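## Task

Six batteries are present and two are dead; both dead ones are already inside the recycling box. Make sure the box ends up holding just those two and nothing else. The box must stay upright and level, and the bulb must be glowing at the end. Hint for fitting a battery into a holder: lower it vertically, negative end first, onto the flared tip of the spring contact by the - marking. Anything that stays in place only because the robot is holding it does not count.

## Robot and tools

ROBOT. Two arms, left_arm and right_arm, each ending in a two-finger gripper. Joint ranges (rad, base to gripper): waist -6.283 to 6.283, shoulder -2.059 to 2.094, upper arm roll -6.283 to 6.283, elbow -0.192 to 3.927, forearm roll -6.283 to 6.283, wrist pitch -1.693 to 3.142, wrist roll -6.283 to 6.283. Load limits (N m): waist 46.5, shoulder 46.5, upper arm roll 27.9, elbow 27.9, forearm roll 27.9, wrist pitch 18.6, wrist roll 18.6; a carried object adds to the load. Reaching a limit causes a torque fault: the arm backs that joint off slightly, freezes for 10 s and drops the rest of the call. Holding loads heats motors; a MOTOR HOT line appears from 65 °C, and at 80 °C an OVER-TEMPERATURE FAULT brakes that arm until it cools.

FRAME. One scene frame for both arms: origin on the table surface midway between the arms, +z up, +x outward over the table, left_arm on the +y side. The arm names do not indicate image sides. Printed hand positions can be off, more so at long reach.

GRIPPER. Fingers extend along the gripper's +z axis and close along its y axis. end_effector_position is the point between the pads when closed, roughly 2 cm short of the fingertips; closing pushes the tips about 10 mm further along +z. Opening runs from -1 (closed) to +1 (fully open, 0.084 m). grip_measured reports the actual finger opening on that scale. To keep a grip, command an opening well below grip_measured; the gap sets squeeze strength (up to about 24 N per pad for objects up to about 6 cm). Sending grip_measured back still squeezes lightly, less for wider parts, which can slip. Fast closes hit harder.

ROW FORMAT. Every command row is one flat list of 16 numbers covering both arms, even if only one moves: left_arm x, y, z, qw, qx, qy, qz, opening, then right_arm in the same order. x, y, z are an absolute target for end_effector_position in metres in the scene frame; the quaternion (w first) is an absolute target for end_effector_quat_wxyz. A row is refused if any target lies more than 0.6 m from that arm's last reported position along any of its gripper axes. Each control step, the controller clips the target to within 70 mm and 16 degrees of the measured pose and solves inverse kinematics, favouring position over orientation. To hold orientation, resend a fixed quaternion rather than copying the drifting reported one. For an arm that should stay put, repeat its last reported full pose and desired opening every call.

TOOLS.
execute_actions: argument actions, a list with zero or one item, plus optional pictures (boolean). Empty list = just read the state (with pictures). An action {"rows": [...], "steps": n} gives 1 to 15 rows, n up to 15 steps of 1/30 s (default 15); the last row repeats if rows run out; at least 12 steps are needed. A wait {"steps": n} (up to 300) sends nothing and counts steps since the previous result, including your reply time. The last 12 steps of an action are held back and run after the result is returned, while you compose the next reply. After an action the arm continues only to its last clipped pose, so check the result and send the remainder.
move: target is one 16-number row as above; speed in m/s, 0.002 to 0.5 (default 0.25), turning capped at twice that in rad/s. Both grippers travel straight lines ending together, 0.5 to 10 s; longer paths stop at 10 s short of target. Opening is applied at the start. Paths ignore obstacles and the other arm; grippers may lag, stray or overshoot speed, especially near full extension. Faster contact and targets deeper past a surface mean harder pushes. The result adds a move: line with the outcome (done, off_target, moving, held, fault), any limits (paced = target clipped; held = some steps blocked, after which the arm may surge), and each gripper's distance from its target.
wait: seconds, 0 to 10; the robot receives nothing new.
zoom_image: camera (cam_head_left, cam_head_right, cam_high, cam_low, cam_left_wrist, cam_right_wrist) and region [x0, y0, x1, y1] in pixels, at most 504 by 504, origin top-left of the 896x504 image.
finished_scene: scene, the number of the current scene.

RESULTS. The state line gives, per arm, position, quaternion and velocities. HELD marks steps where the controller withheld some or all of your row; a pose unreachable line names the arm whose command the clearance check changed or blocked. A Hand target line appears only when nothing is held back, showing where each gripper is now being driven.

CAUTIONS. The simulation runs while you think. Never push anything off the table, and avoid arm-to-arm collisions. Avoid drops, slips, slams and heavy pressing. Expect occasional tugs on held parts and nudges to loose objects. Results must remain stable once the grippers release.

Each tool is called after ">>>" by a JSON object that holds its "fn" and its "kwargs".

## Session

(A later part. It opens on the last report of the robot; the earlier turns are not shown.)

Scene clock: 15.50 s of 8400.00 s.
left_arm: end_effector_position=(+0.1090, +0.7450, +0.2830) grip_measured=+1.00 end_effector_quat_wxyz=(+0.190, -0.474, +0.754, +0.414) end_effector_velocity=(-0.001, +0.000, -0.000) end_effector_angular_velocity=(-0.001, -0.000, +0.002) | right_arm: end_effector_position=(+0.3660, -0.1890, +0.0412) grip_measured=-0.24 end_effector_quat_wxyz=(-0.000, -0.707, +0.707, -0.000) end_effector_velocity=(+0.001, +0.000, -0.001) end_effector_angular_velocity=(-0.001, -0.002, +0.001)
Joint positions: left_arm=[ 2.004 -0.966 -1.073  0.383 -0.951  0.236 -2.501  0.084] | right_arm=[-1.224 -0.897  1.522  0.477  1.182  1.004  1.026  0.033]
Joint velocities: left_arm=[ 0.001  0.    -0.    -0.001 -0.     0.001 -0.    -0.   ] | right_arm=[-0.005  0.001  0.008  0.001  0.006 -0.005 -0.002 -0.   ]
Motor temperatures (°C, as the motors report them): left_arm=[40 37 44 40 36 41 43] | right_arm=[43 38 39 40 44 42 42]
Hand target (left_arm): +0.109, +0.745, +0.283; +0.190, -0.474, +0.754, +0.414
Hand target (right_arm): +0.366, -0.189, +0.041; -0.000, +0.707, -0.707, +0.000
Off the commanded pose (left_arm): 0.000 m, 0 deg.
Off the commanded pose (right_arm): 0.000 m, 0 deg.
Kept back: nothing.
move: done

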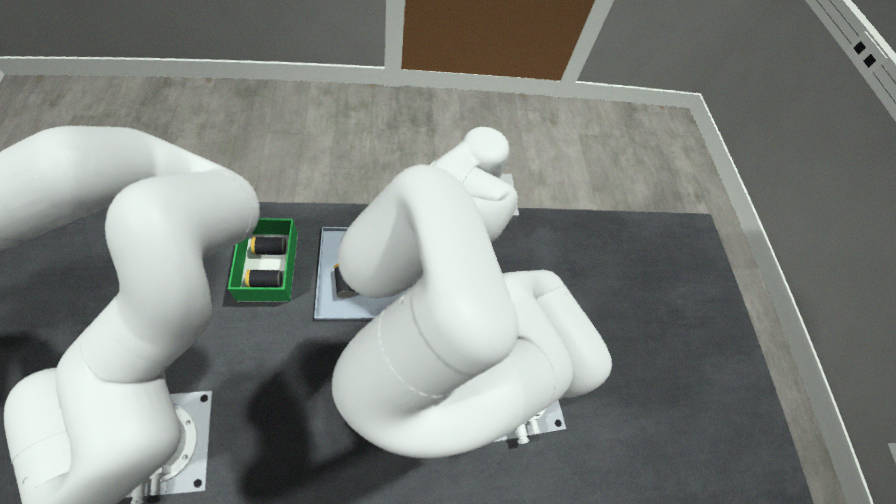

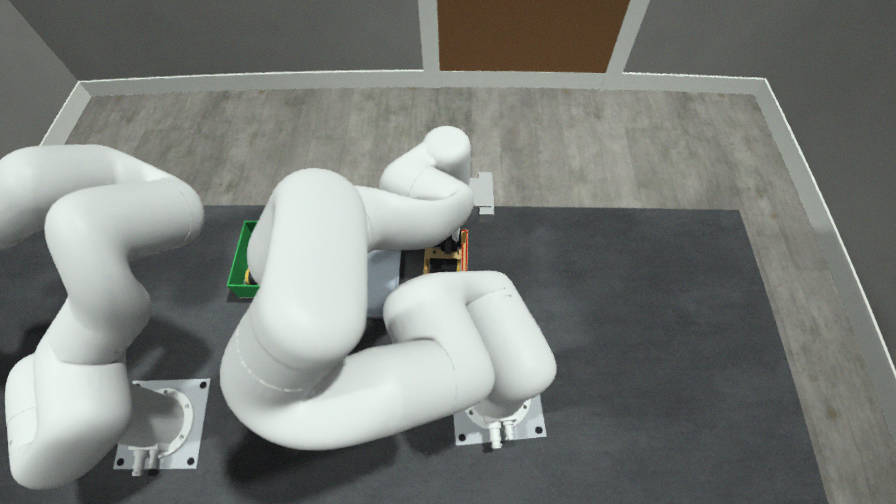

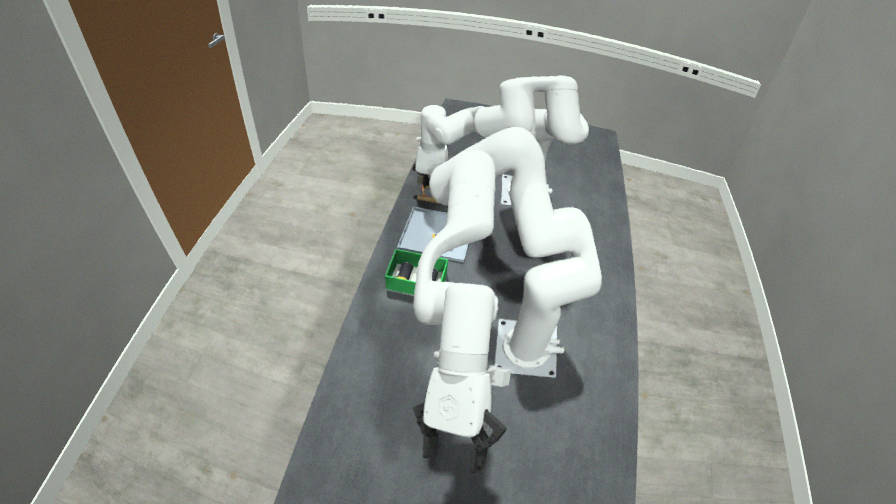

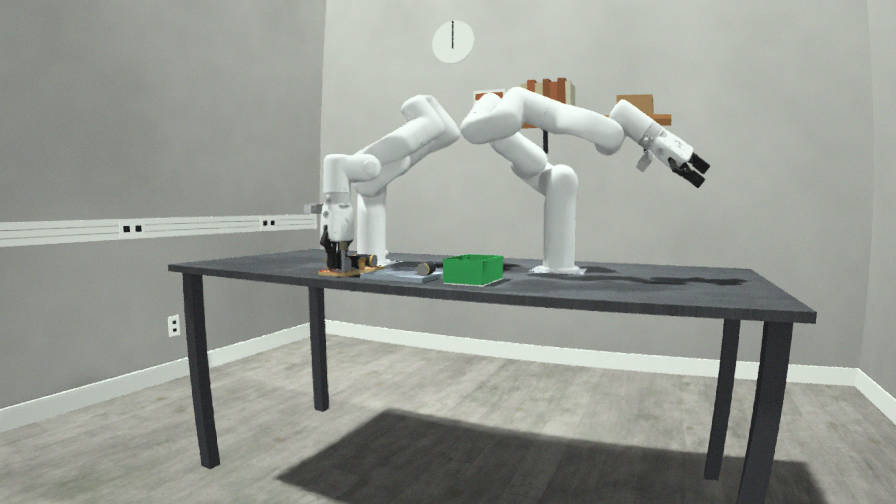

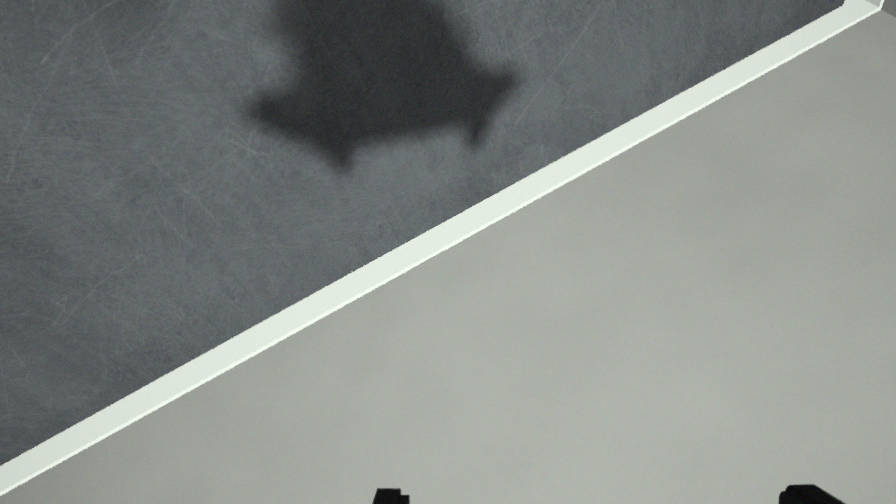

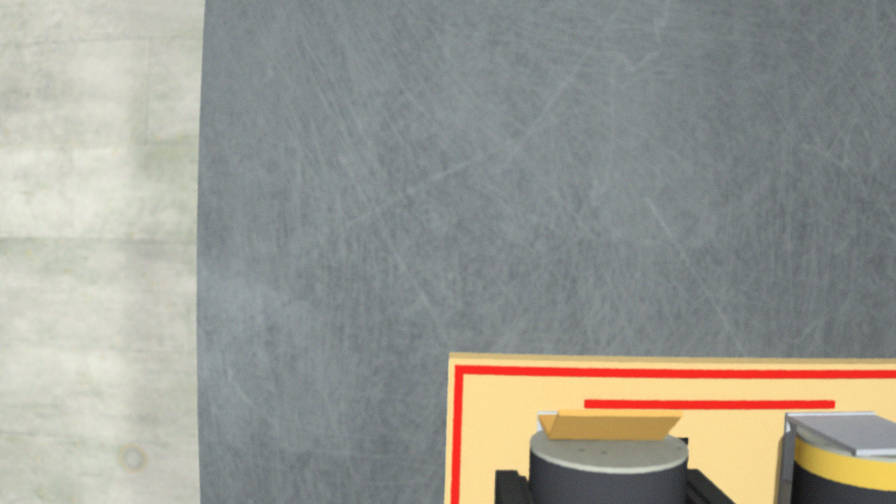

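The board slid slightly; the battery is going in.

>>> {"fn": "move", "kwargs": {"target": [0.109,0.745,0.283,0.19,-0.474,0.754,0.414,1,0.366,-0.189,0.035,0,-0.704,0.71,0,-0.7], "speed": 0.015}}

>>> {"fn": "move", "kwargs": {"target": [0.109,0.745,0.283,0.19,-0.474,0.754,0.414,1,0.366,-0.189,0.035,0,-0.704,0.71,0,0.1]}}

>>> {"fn": "move", "kwargs": {"target": [0.109,0.745,0.283,0.19,-0.474,0.754,0.414,1,0.366,-0.189,0.1,0,-0.704,0.71,0,0.1], "speed": 0.12}}

>>> {"fn": "zoom_image", "kwargs": {"camera": "cam_low", "region": [290, 190, 410, 290]}}

Scene clock: 16.73 s of 8400.00 s.
left_arm: end_effector_position=(+0.1090, +0.7450, +0.2830) grip_measured=+1.00 end_effector_quat_wxyz=(+0.190, -0.474, +0.754, +0.414) end_effector_velocity=(+0.001, +0.000, +0.000) end_effector_angular_velocity=(-0.000, -0.000, -0.002) | right_arm: end_effector_position=(+0.3668, -0.1889, +0.0361) grip_measured=-0.24 end_effector_quat_wxyz=(+0.001, -0.704, +0.710, -0.000) end_effector_velocity=(-0.003, +0.000, -0.006) end_effector_angular_velocity=(-0.005, +0.008, -0.001)
Joint positions: left_arm=[ 2.004 -0.966 -1.073  0.383 -0.951  0.236 -2.501  0.084] | right_arm=[-1.24  -0.895  1.547  0.478  1.201  0.991  1.025  0.034]
Joint velocities: left_arm=[-0.     0.    -0.     0.001  0.     0.001 -0.     0.   ] | right_arm=[-0.007  0.001  0.025 -0.003  0.011 -0.008 -0.    -0.002]
Motor temperatures (°C, as the motors report them): left_arm=[40 37 44 40 36 41 43] | right_arm=[43 38 39 40 44 42 42]
Hand target (left_arm): +0.109, +0.745, +0.283; +0.190, -0.474, +0.754, +0.414
Hand target (right_arm): +0.366, -0.189, +0.035; -0.000, +0.704, -0.710, +0.000
Off the commanded pose (left_arm): 0.000 m, 0 deg.
Off the commanded pose (right_arm): 0.001 m, 0 deg.
Kept back: nothing.
move: done

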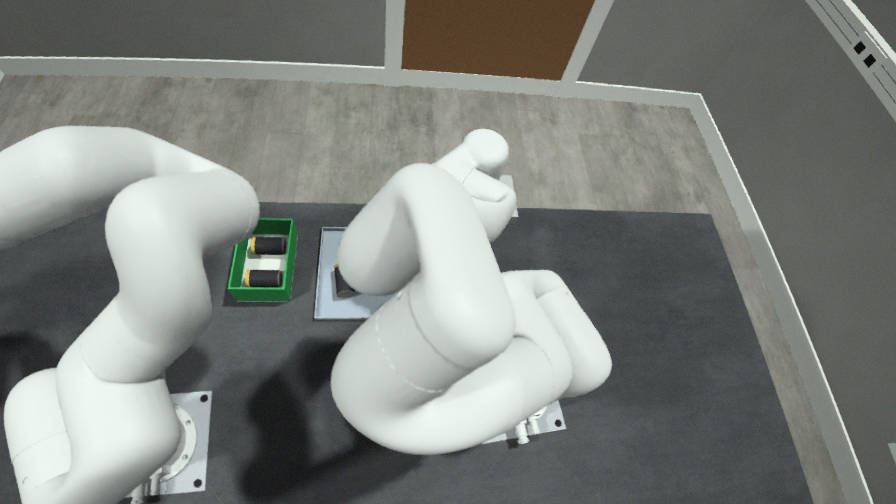

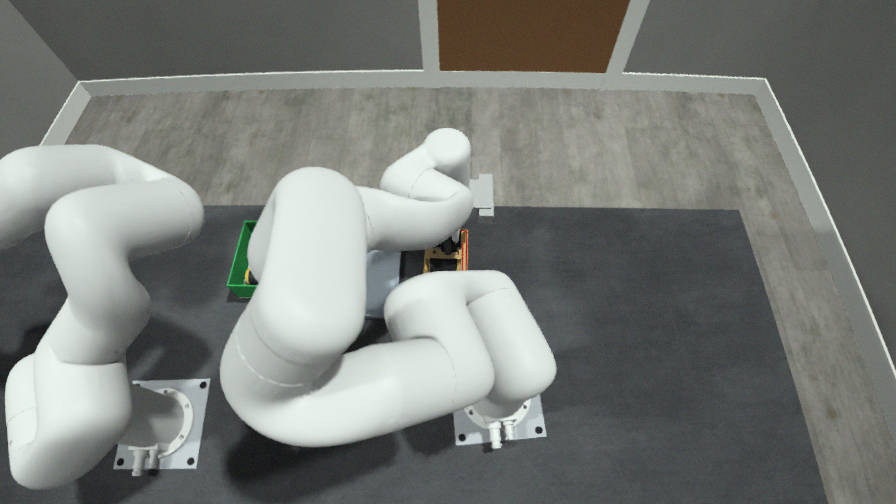

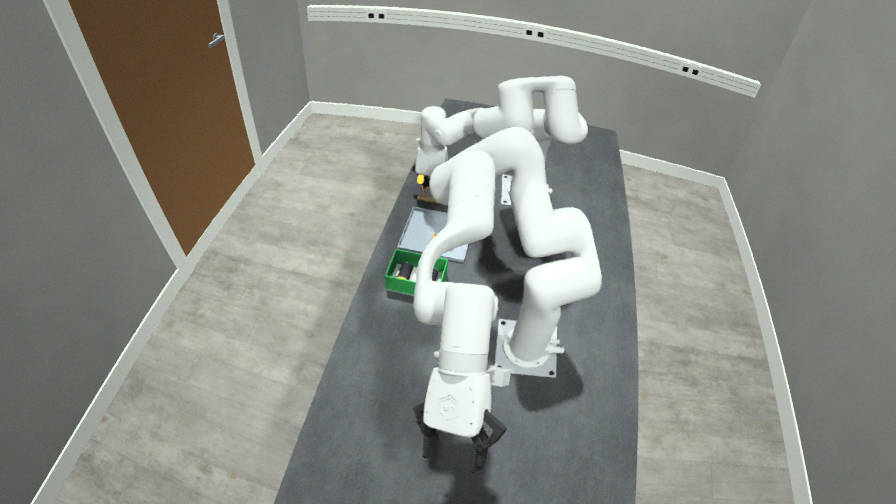

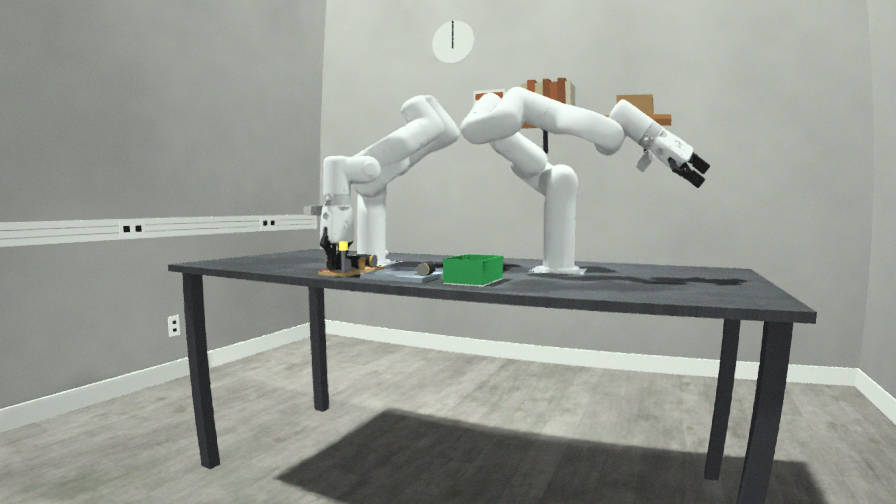

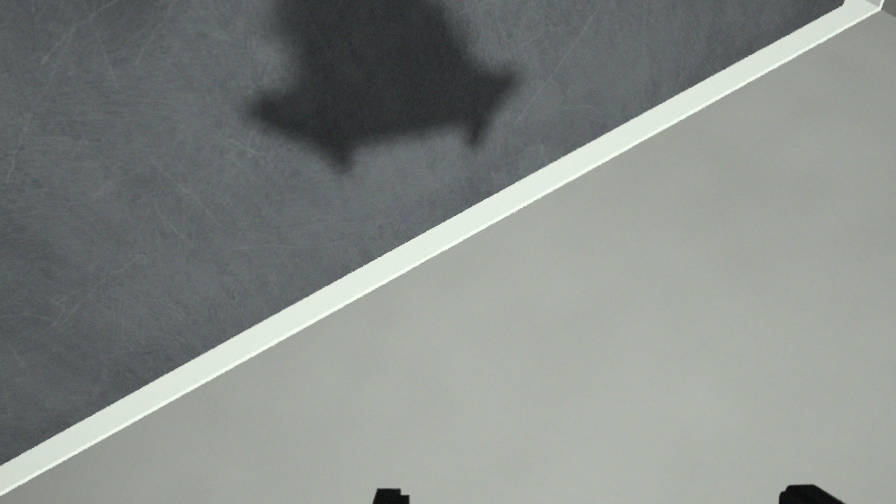

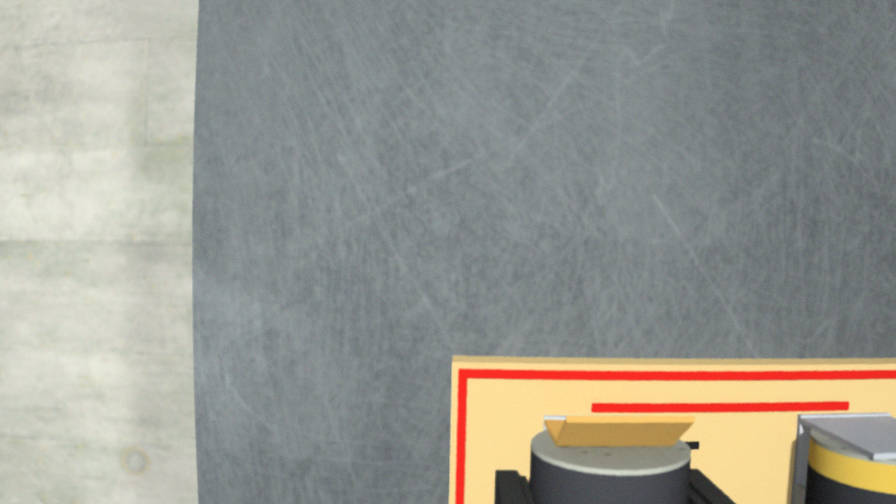

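Scene clock: 17.43 s of 8400.00 s.
left_arm: end_effector_position=(+0.1090, +0.7450, +0.2830) grip_measured=+1.00 end_effector_quat_wxyz=(+0.190, -0.474, +0.754, +0.414) end_effector_velocity=(-0.001, -0.000, -0.000) end_effector_angular_velocity=(-0.000, +0.001, +0.001) | right_arm: end_effector_position=(+0.3660, -0.1890, +0.0350) grip_measured=+0.09 end_effector_quat_wxyz=(-0.000, -0.704, +0.710, +0.000) end_effector_velocity=(+0.000, -0.000, +0.000) end_effector_angular_velocity=(+0.000, -0.001, -0.001)
Joint positions: left_arm=[ 2.004 -0.966 -1.073  0.383 -0.951  0.236 -2.501  0.084] | right_arm=[-1.241 -0.895  1.551  0.477  1.202  0.99   1.024  0.048]
Joint velocities: left_arm=[ 0.     0.     0.    -0.001  0.001 -0.    -0.     0.   ] | right_arm=[-0.     0.    -0.     0.     0.    -0.     0.001  0.   ]
Motor temperatures (°C, as the motors report them): left_arm=[40 37 44 40 36 41 43] | right_arm=[43 38 39 40 44 42 42]
Hand target (left_arm): +0.109, +0.745, +0.283; +0.190, -0.474, +0.754, +0.414
Hand target (right_arm): +0.366, -0.189, +0.035; -0.000, +0.704, -0.710, -0.000
Off the commanded pose (left_arm): 0.000 m, 0 deg.
Off the commanded pose (right_arm): 0.000 m, 0 deg.
Kept back: nothing.
move: done

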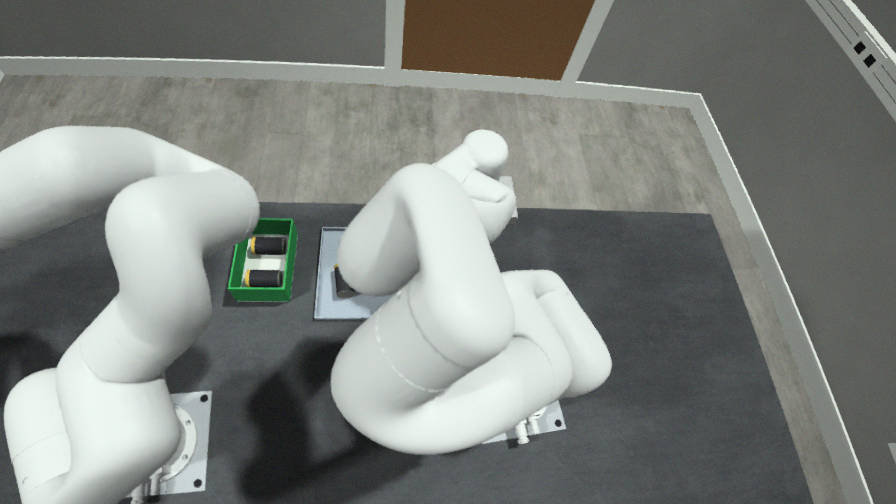

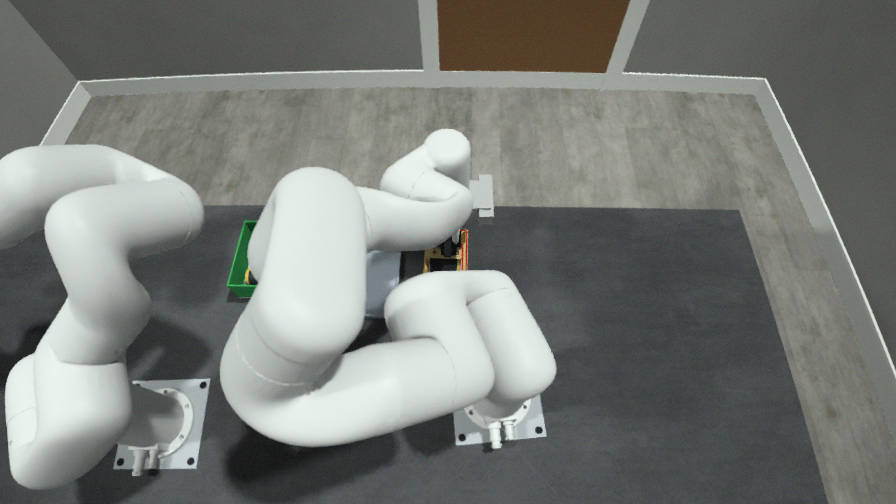

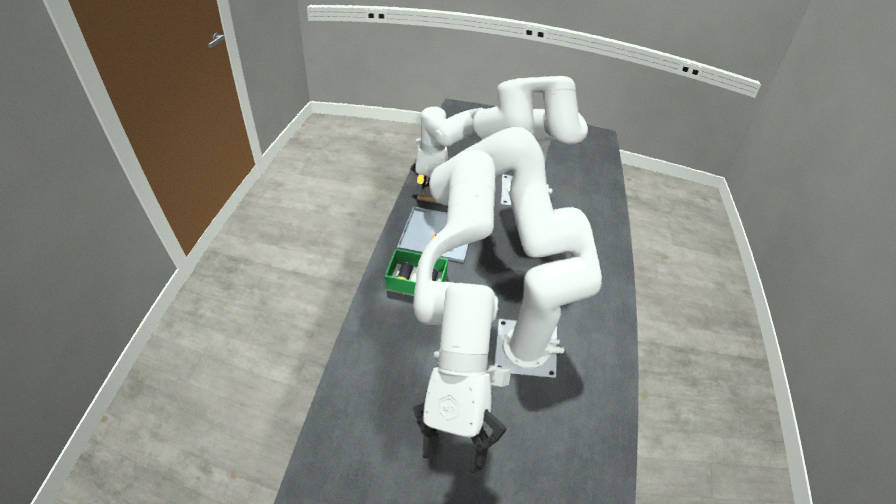

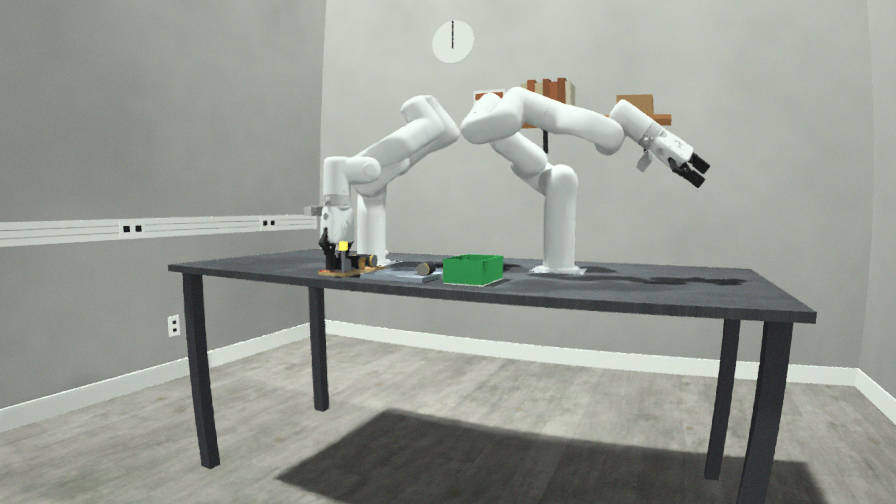

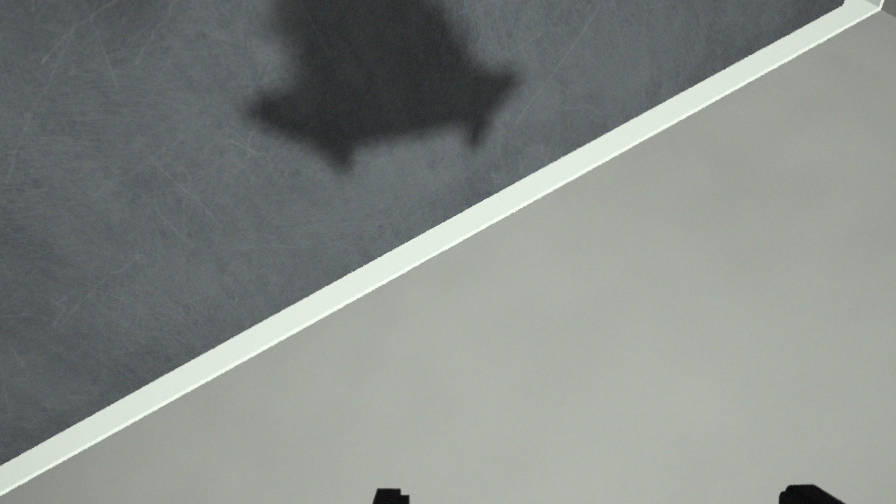

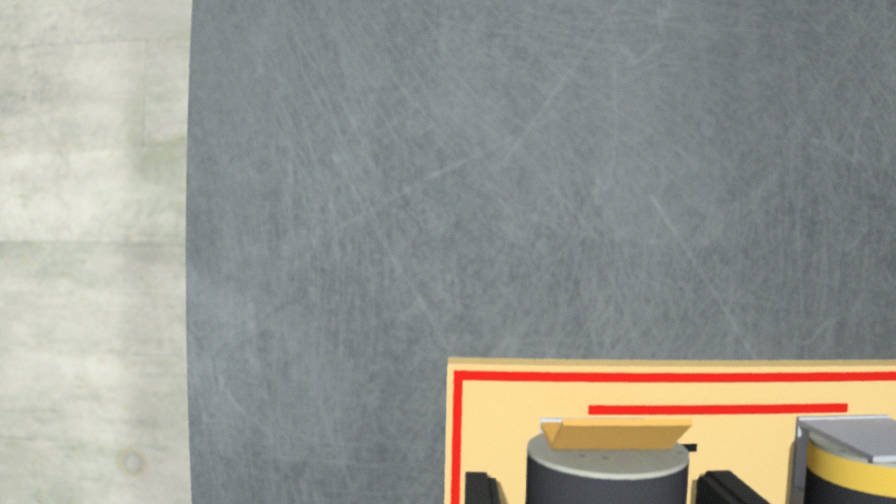

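Scene clock: 18.50 s of 8400.00 s.
left_arm: end_effector_position=(+0.1090, +0.7450, +0.2830) grip_measured=+1.00 end_effector_quat_wxyz=(+0.190, -0.474, +0.754, +0.414) end_effector_velocity=(+0.001, -0.000, +0.001) end_effector_angular_velocity=(+0.001, -0.001, -0.002) | right_arm: end_effector_position=(+0.3660, -0.1891, +0.0997) grip_measured=+0.09 end_effector_quat_wxyz=(-0.000, -0.704, +0.710, +0.000) end_effector_velocity=(+0.000, +0.000, +0.002) end_effector_angular_velocity=(-0.000, -0.001, +0.000)
Joint positions: left_arm=[ 2.004 -0.966 -1.073  0.383 -0.951  0.236 -2.501  0.084] | right_arm=[-1.108 -0.94   1.278  0.502  1.007  1.154  1.103  0.048]
Joint velocities: left_arm=[-0.002 -0.     0.     0.001 -0.001 -0.     0.    -0.   ] | right_arm=[ 0.004 -0.003 -0.008  0.001 -0.004  0.005  0.002  0.   ]
Motor temperatures (°C, as the motors report them): left_arm=[40 37 44 40 36 41 43] | right_arm=[43 38 39 40 44 42 42]
Hand target (left_arm): +0.109, +0.745, +0.283; +0.190, -0.474, +0.754, +0.414
Hand target (right_arm): +0.366, -0.189, +0.100; +0.000, +0.704, -0.710, -0.000
Off the commanded pose (left_arm): 0.000 m, 0 deg.
Off the commanded pose (right_arm): 0.000 m, 0 deg.
Kept back: nothing.
move: done

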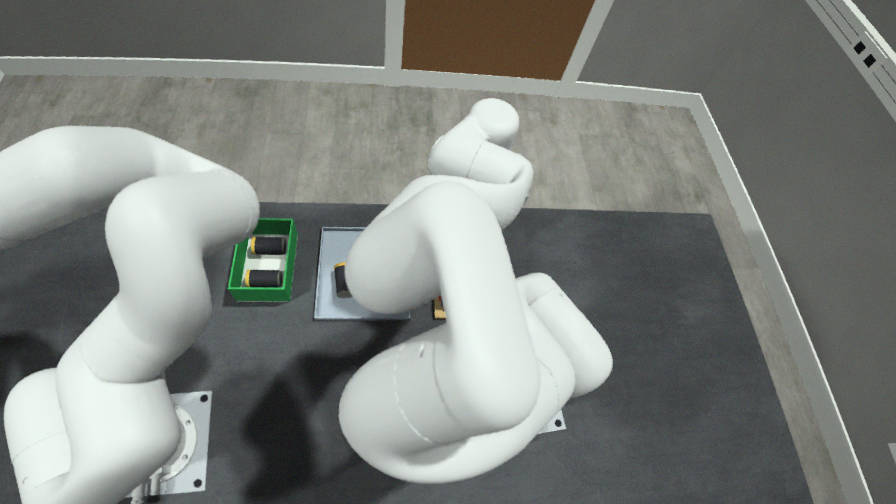

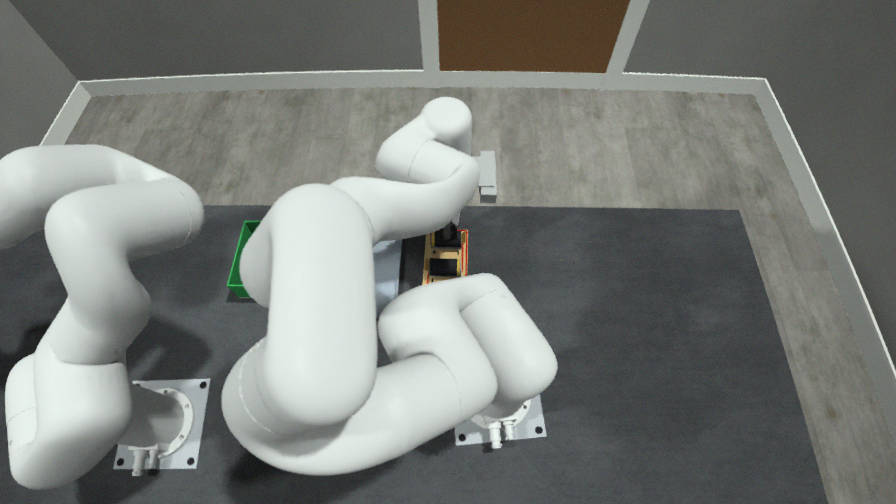

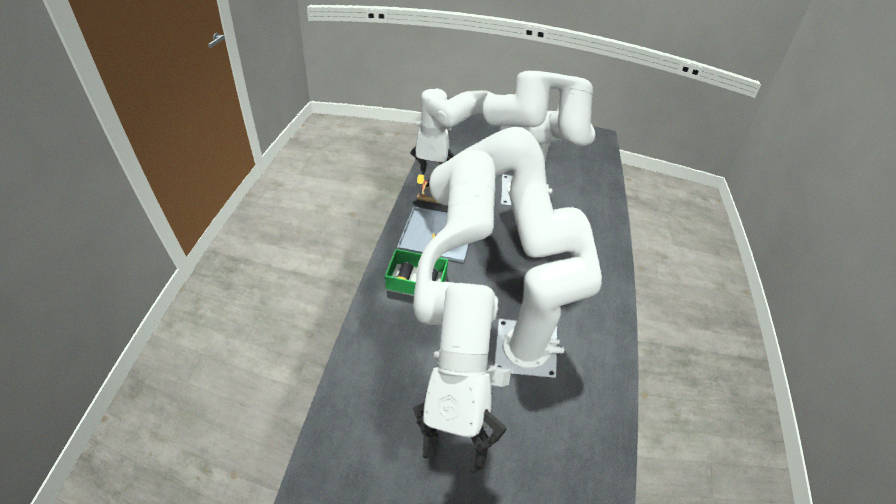

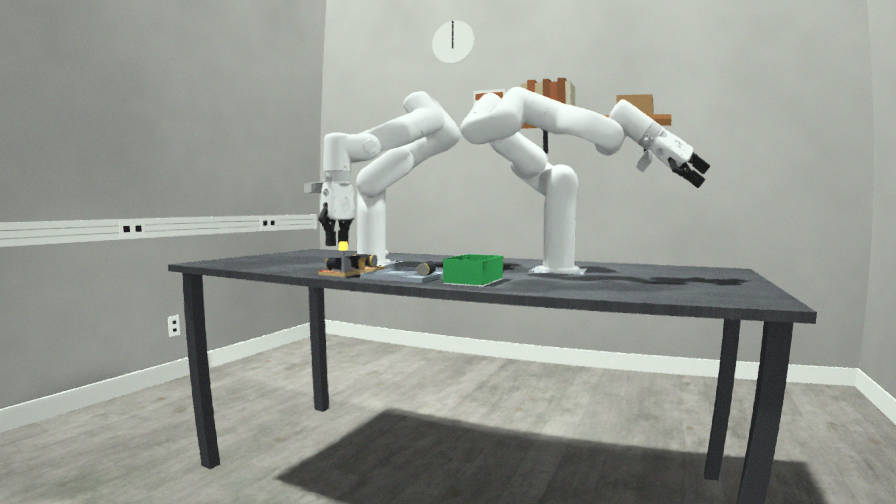

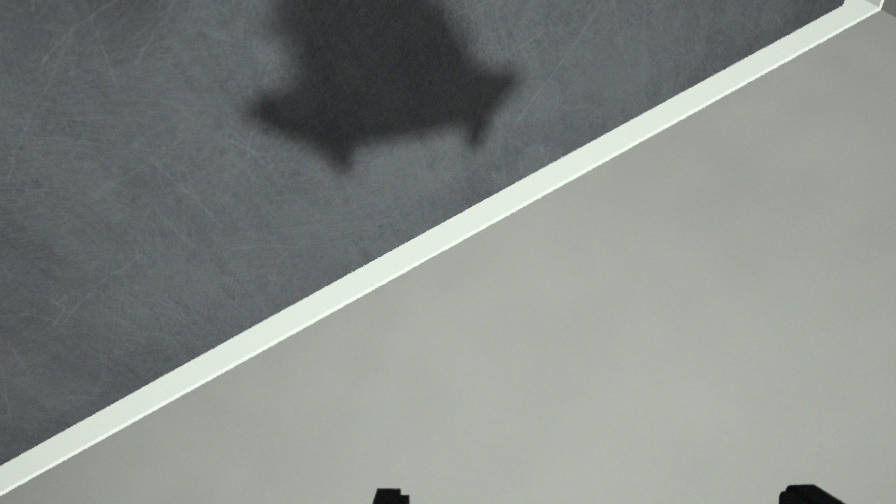

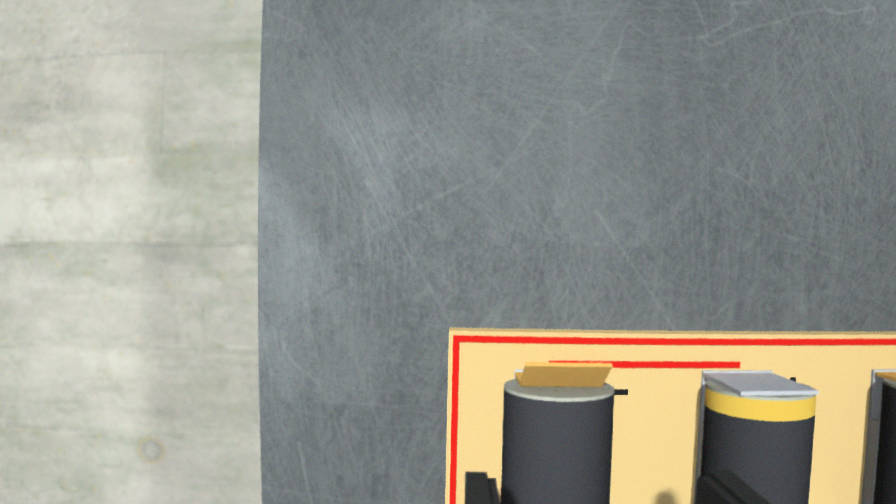

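Region (290, 190, 410, 290) of cam_low's 896x504 image, scaled by 4.200, with more detail than that image has.

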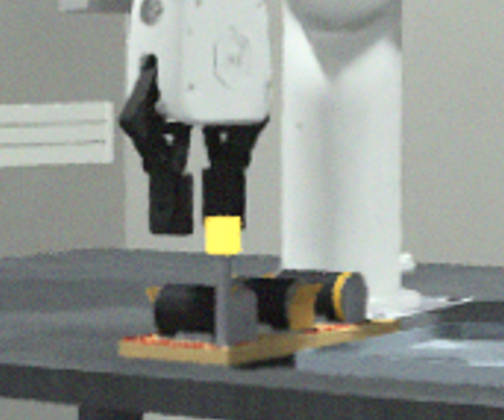

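>>> {"fn": "finished_scene", "kwargs": {"scene": 1}}

The scene is finished: the task was done.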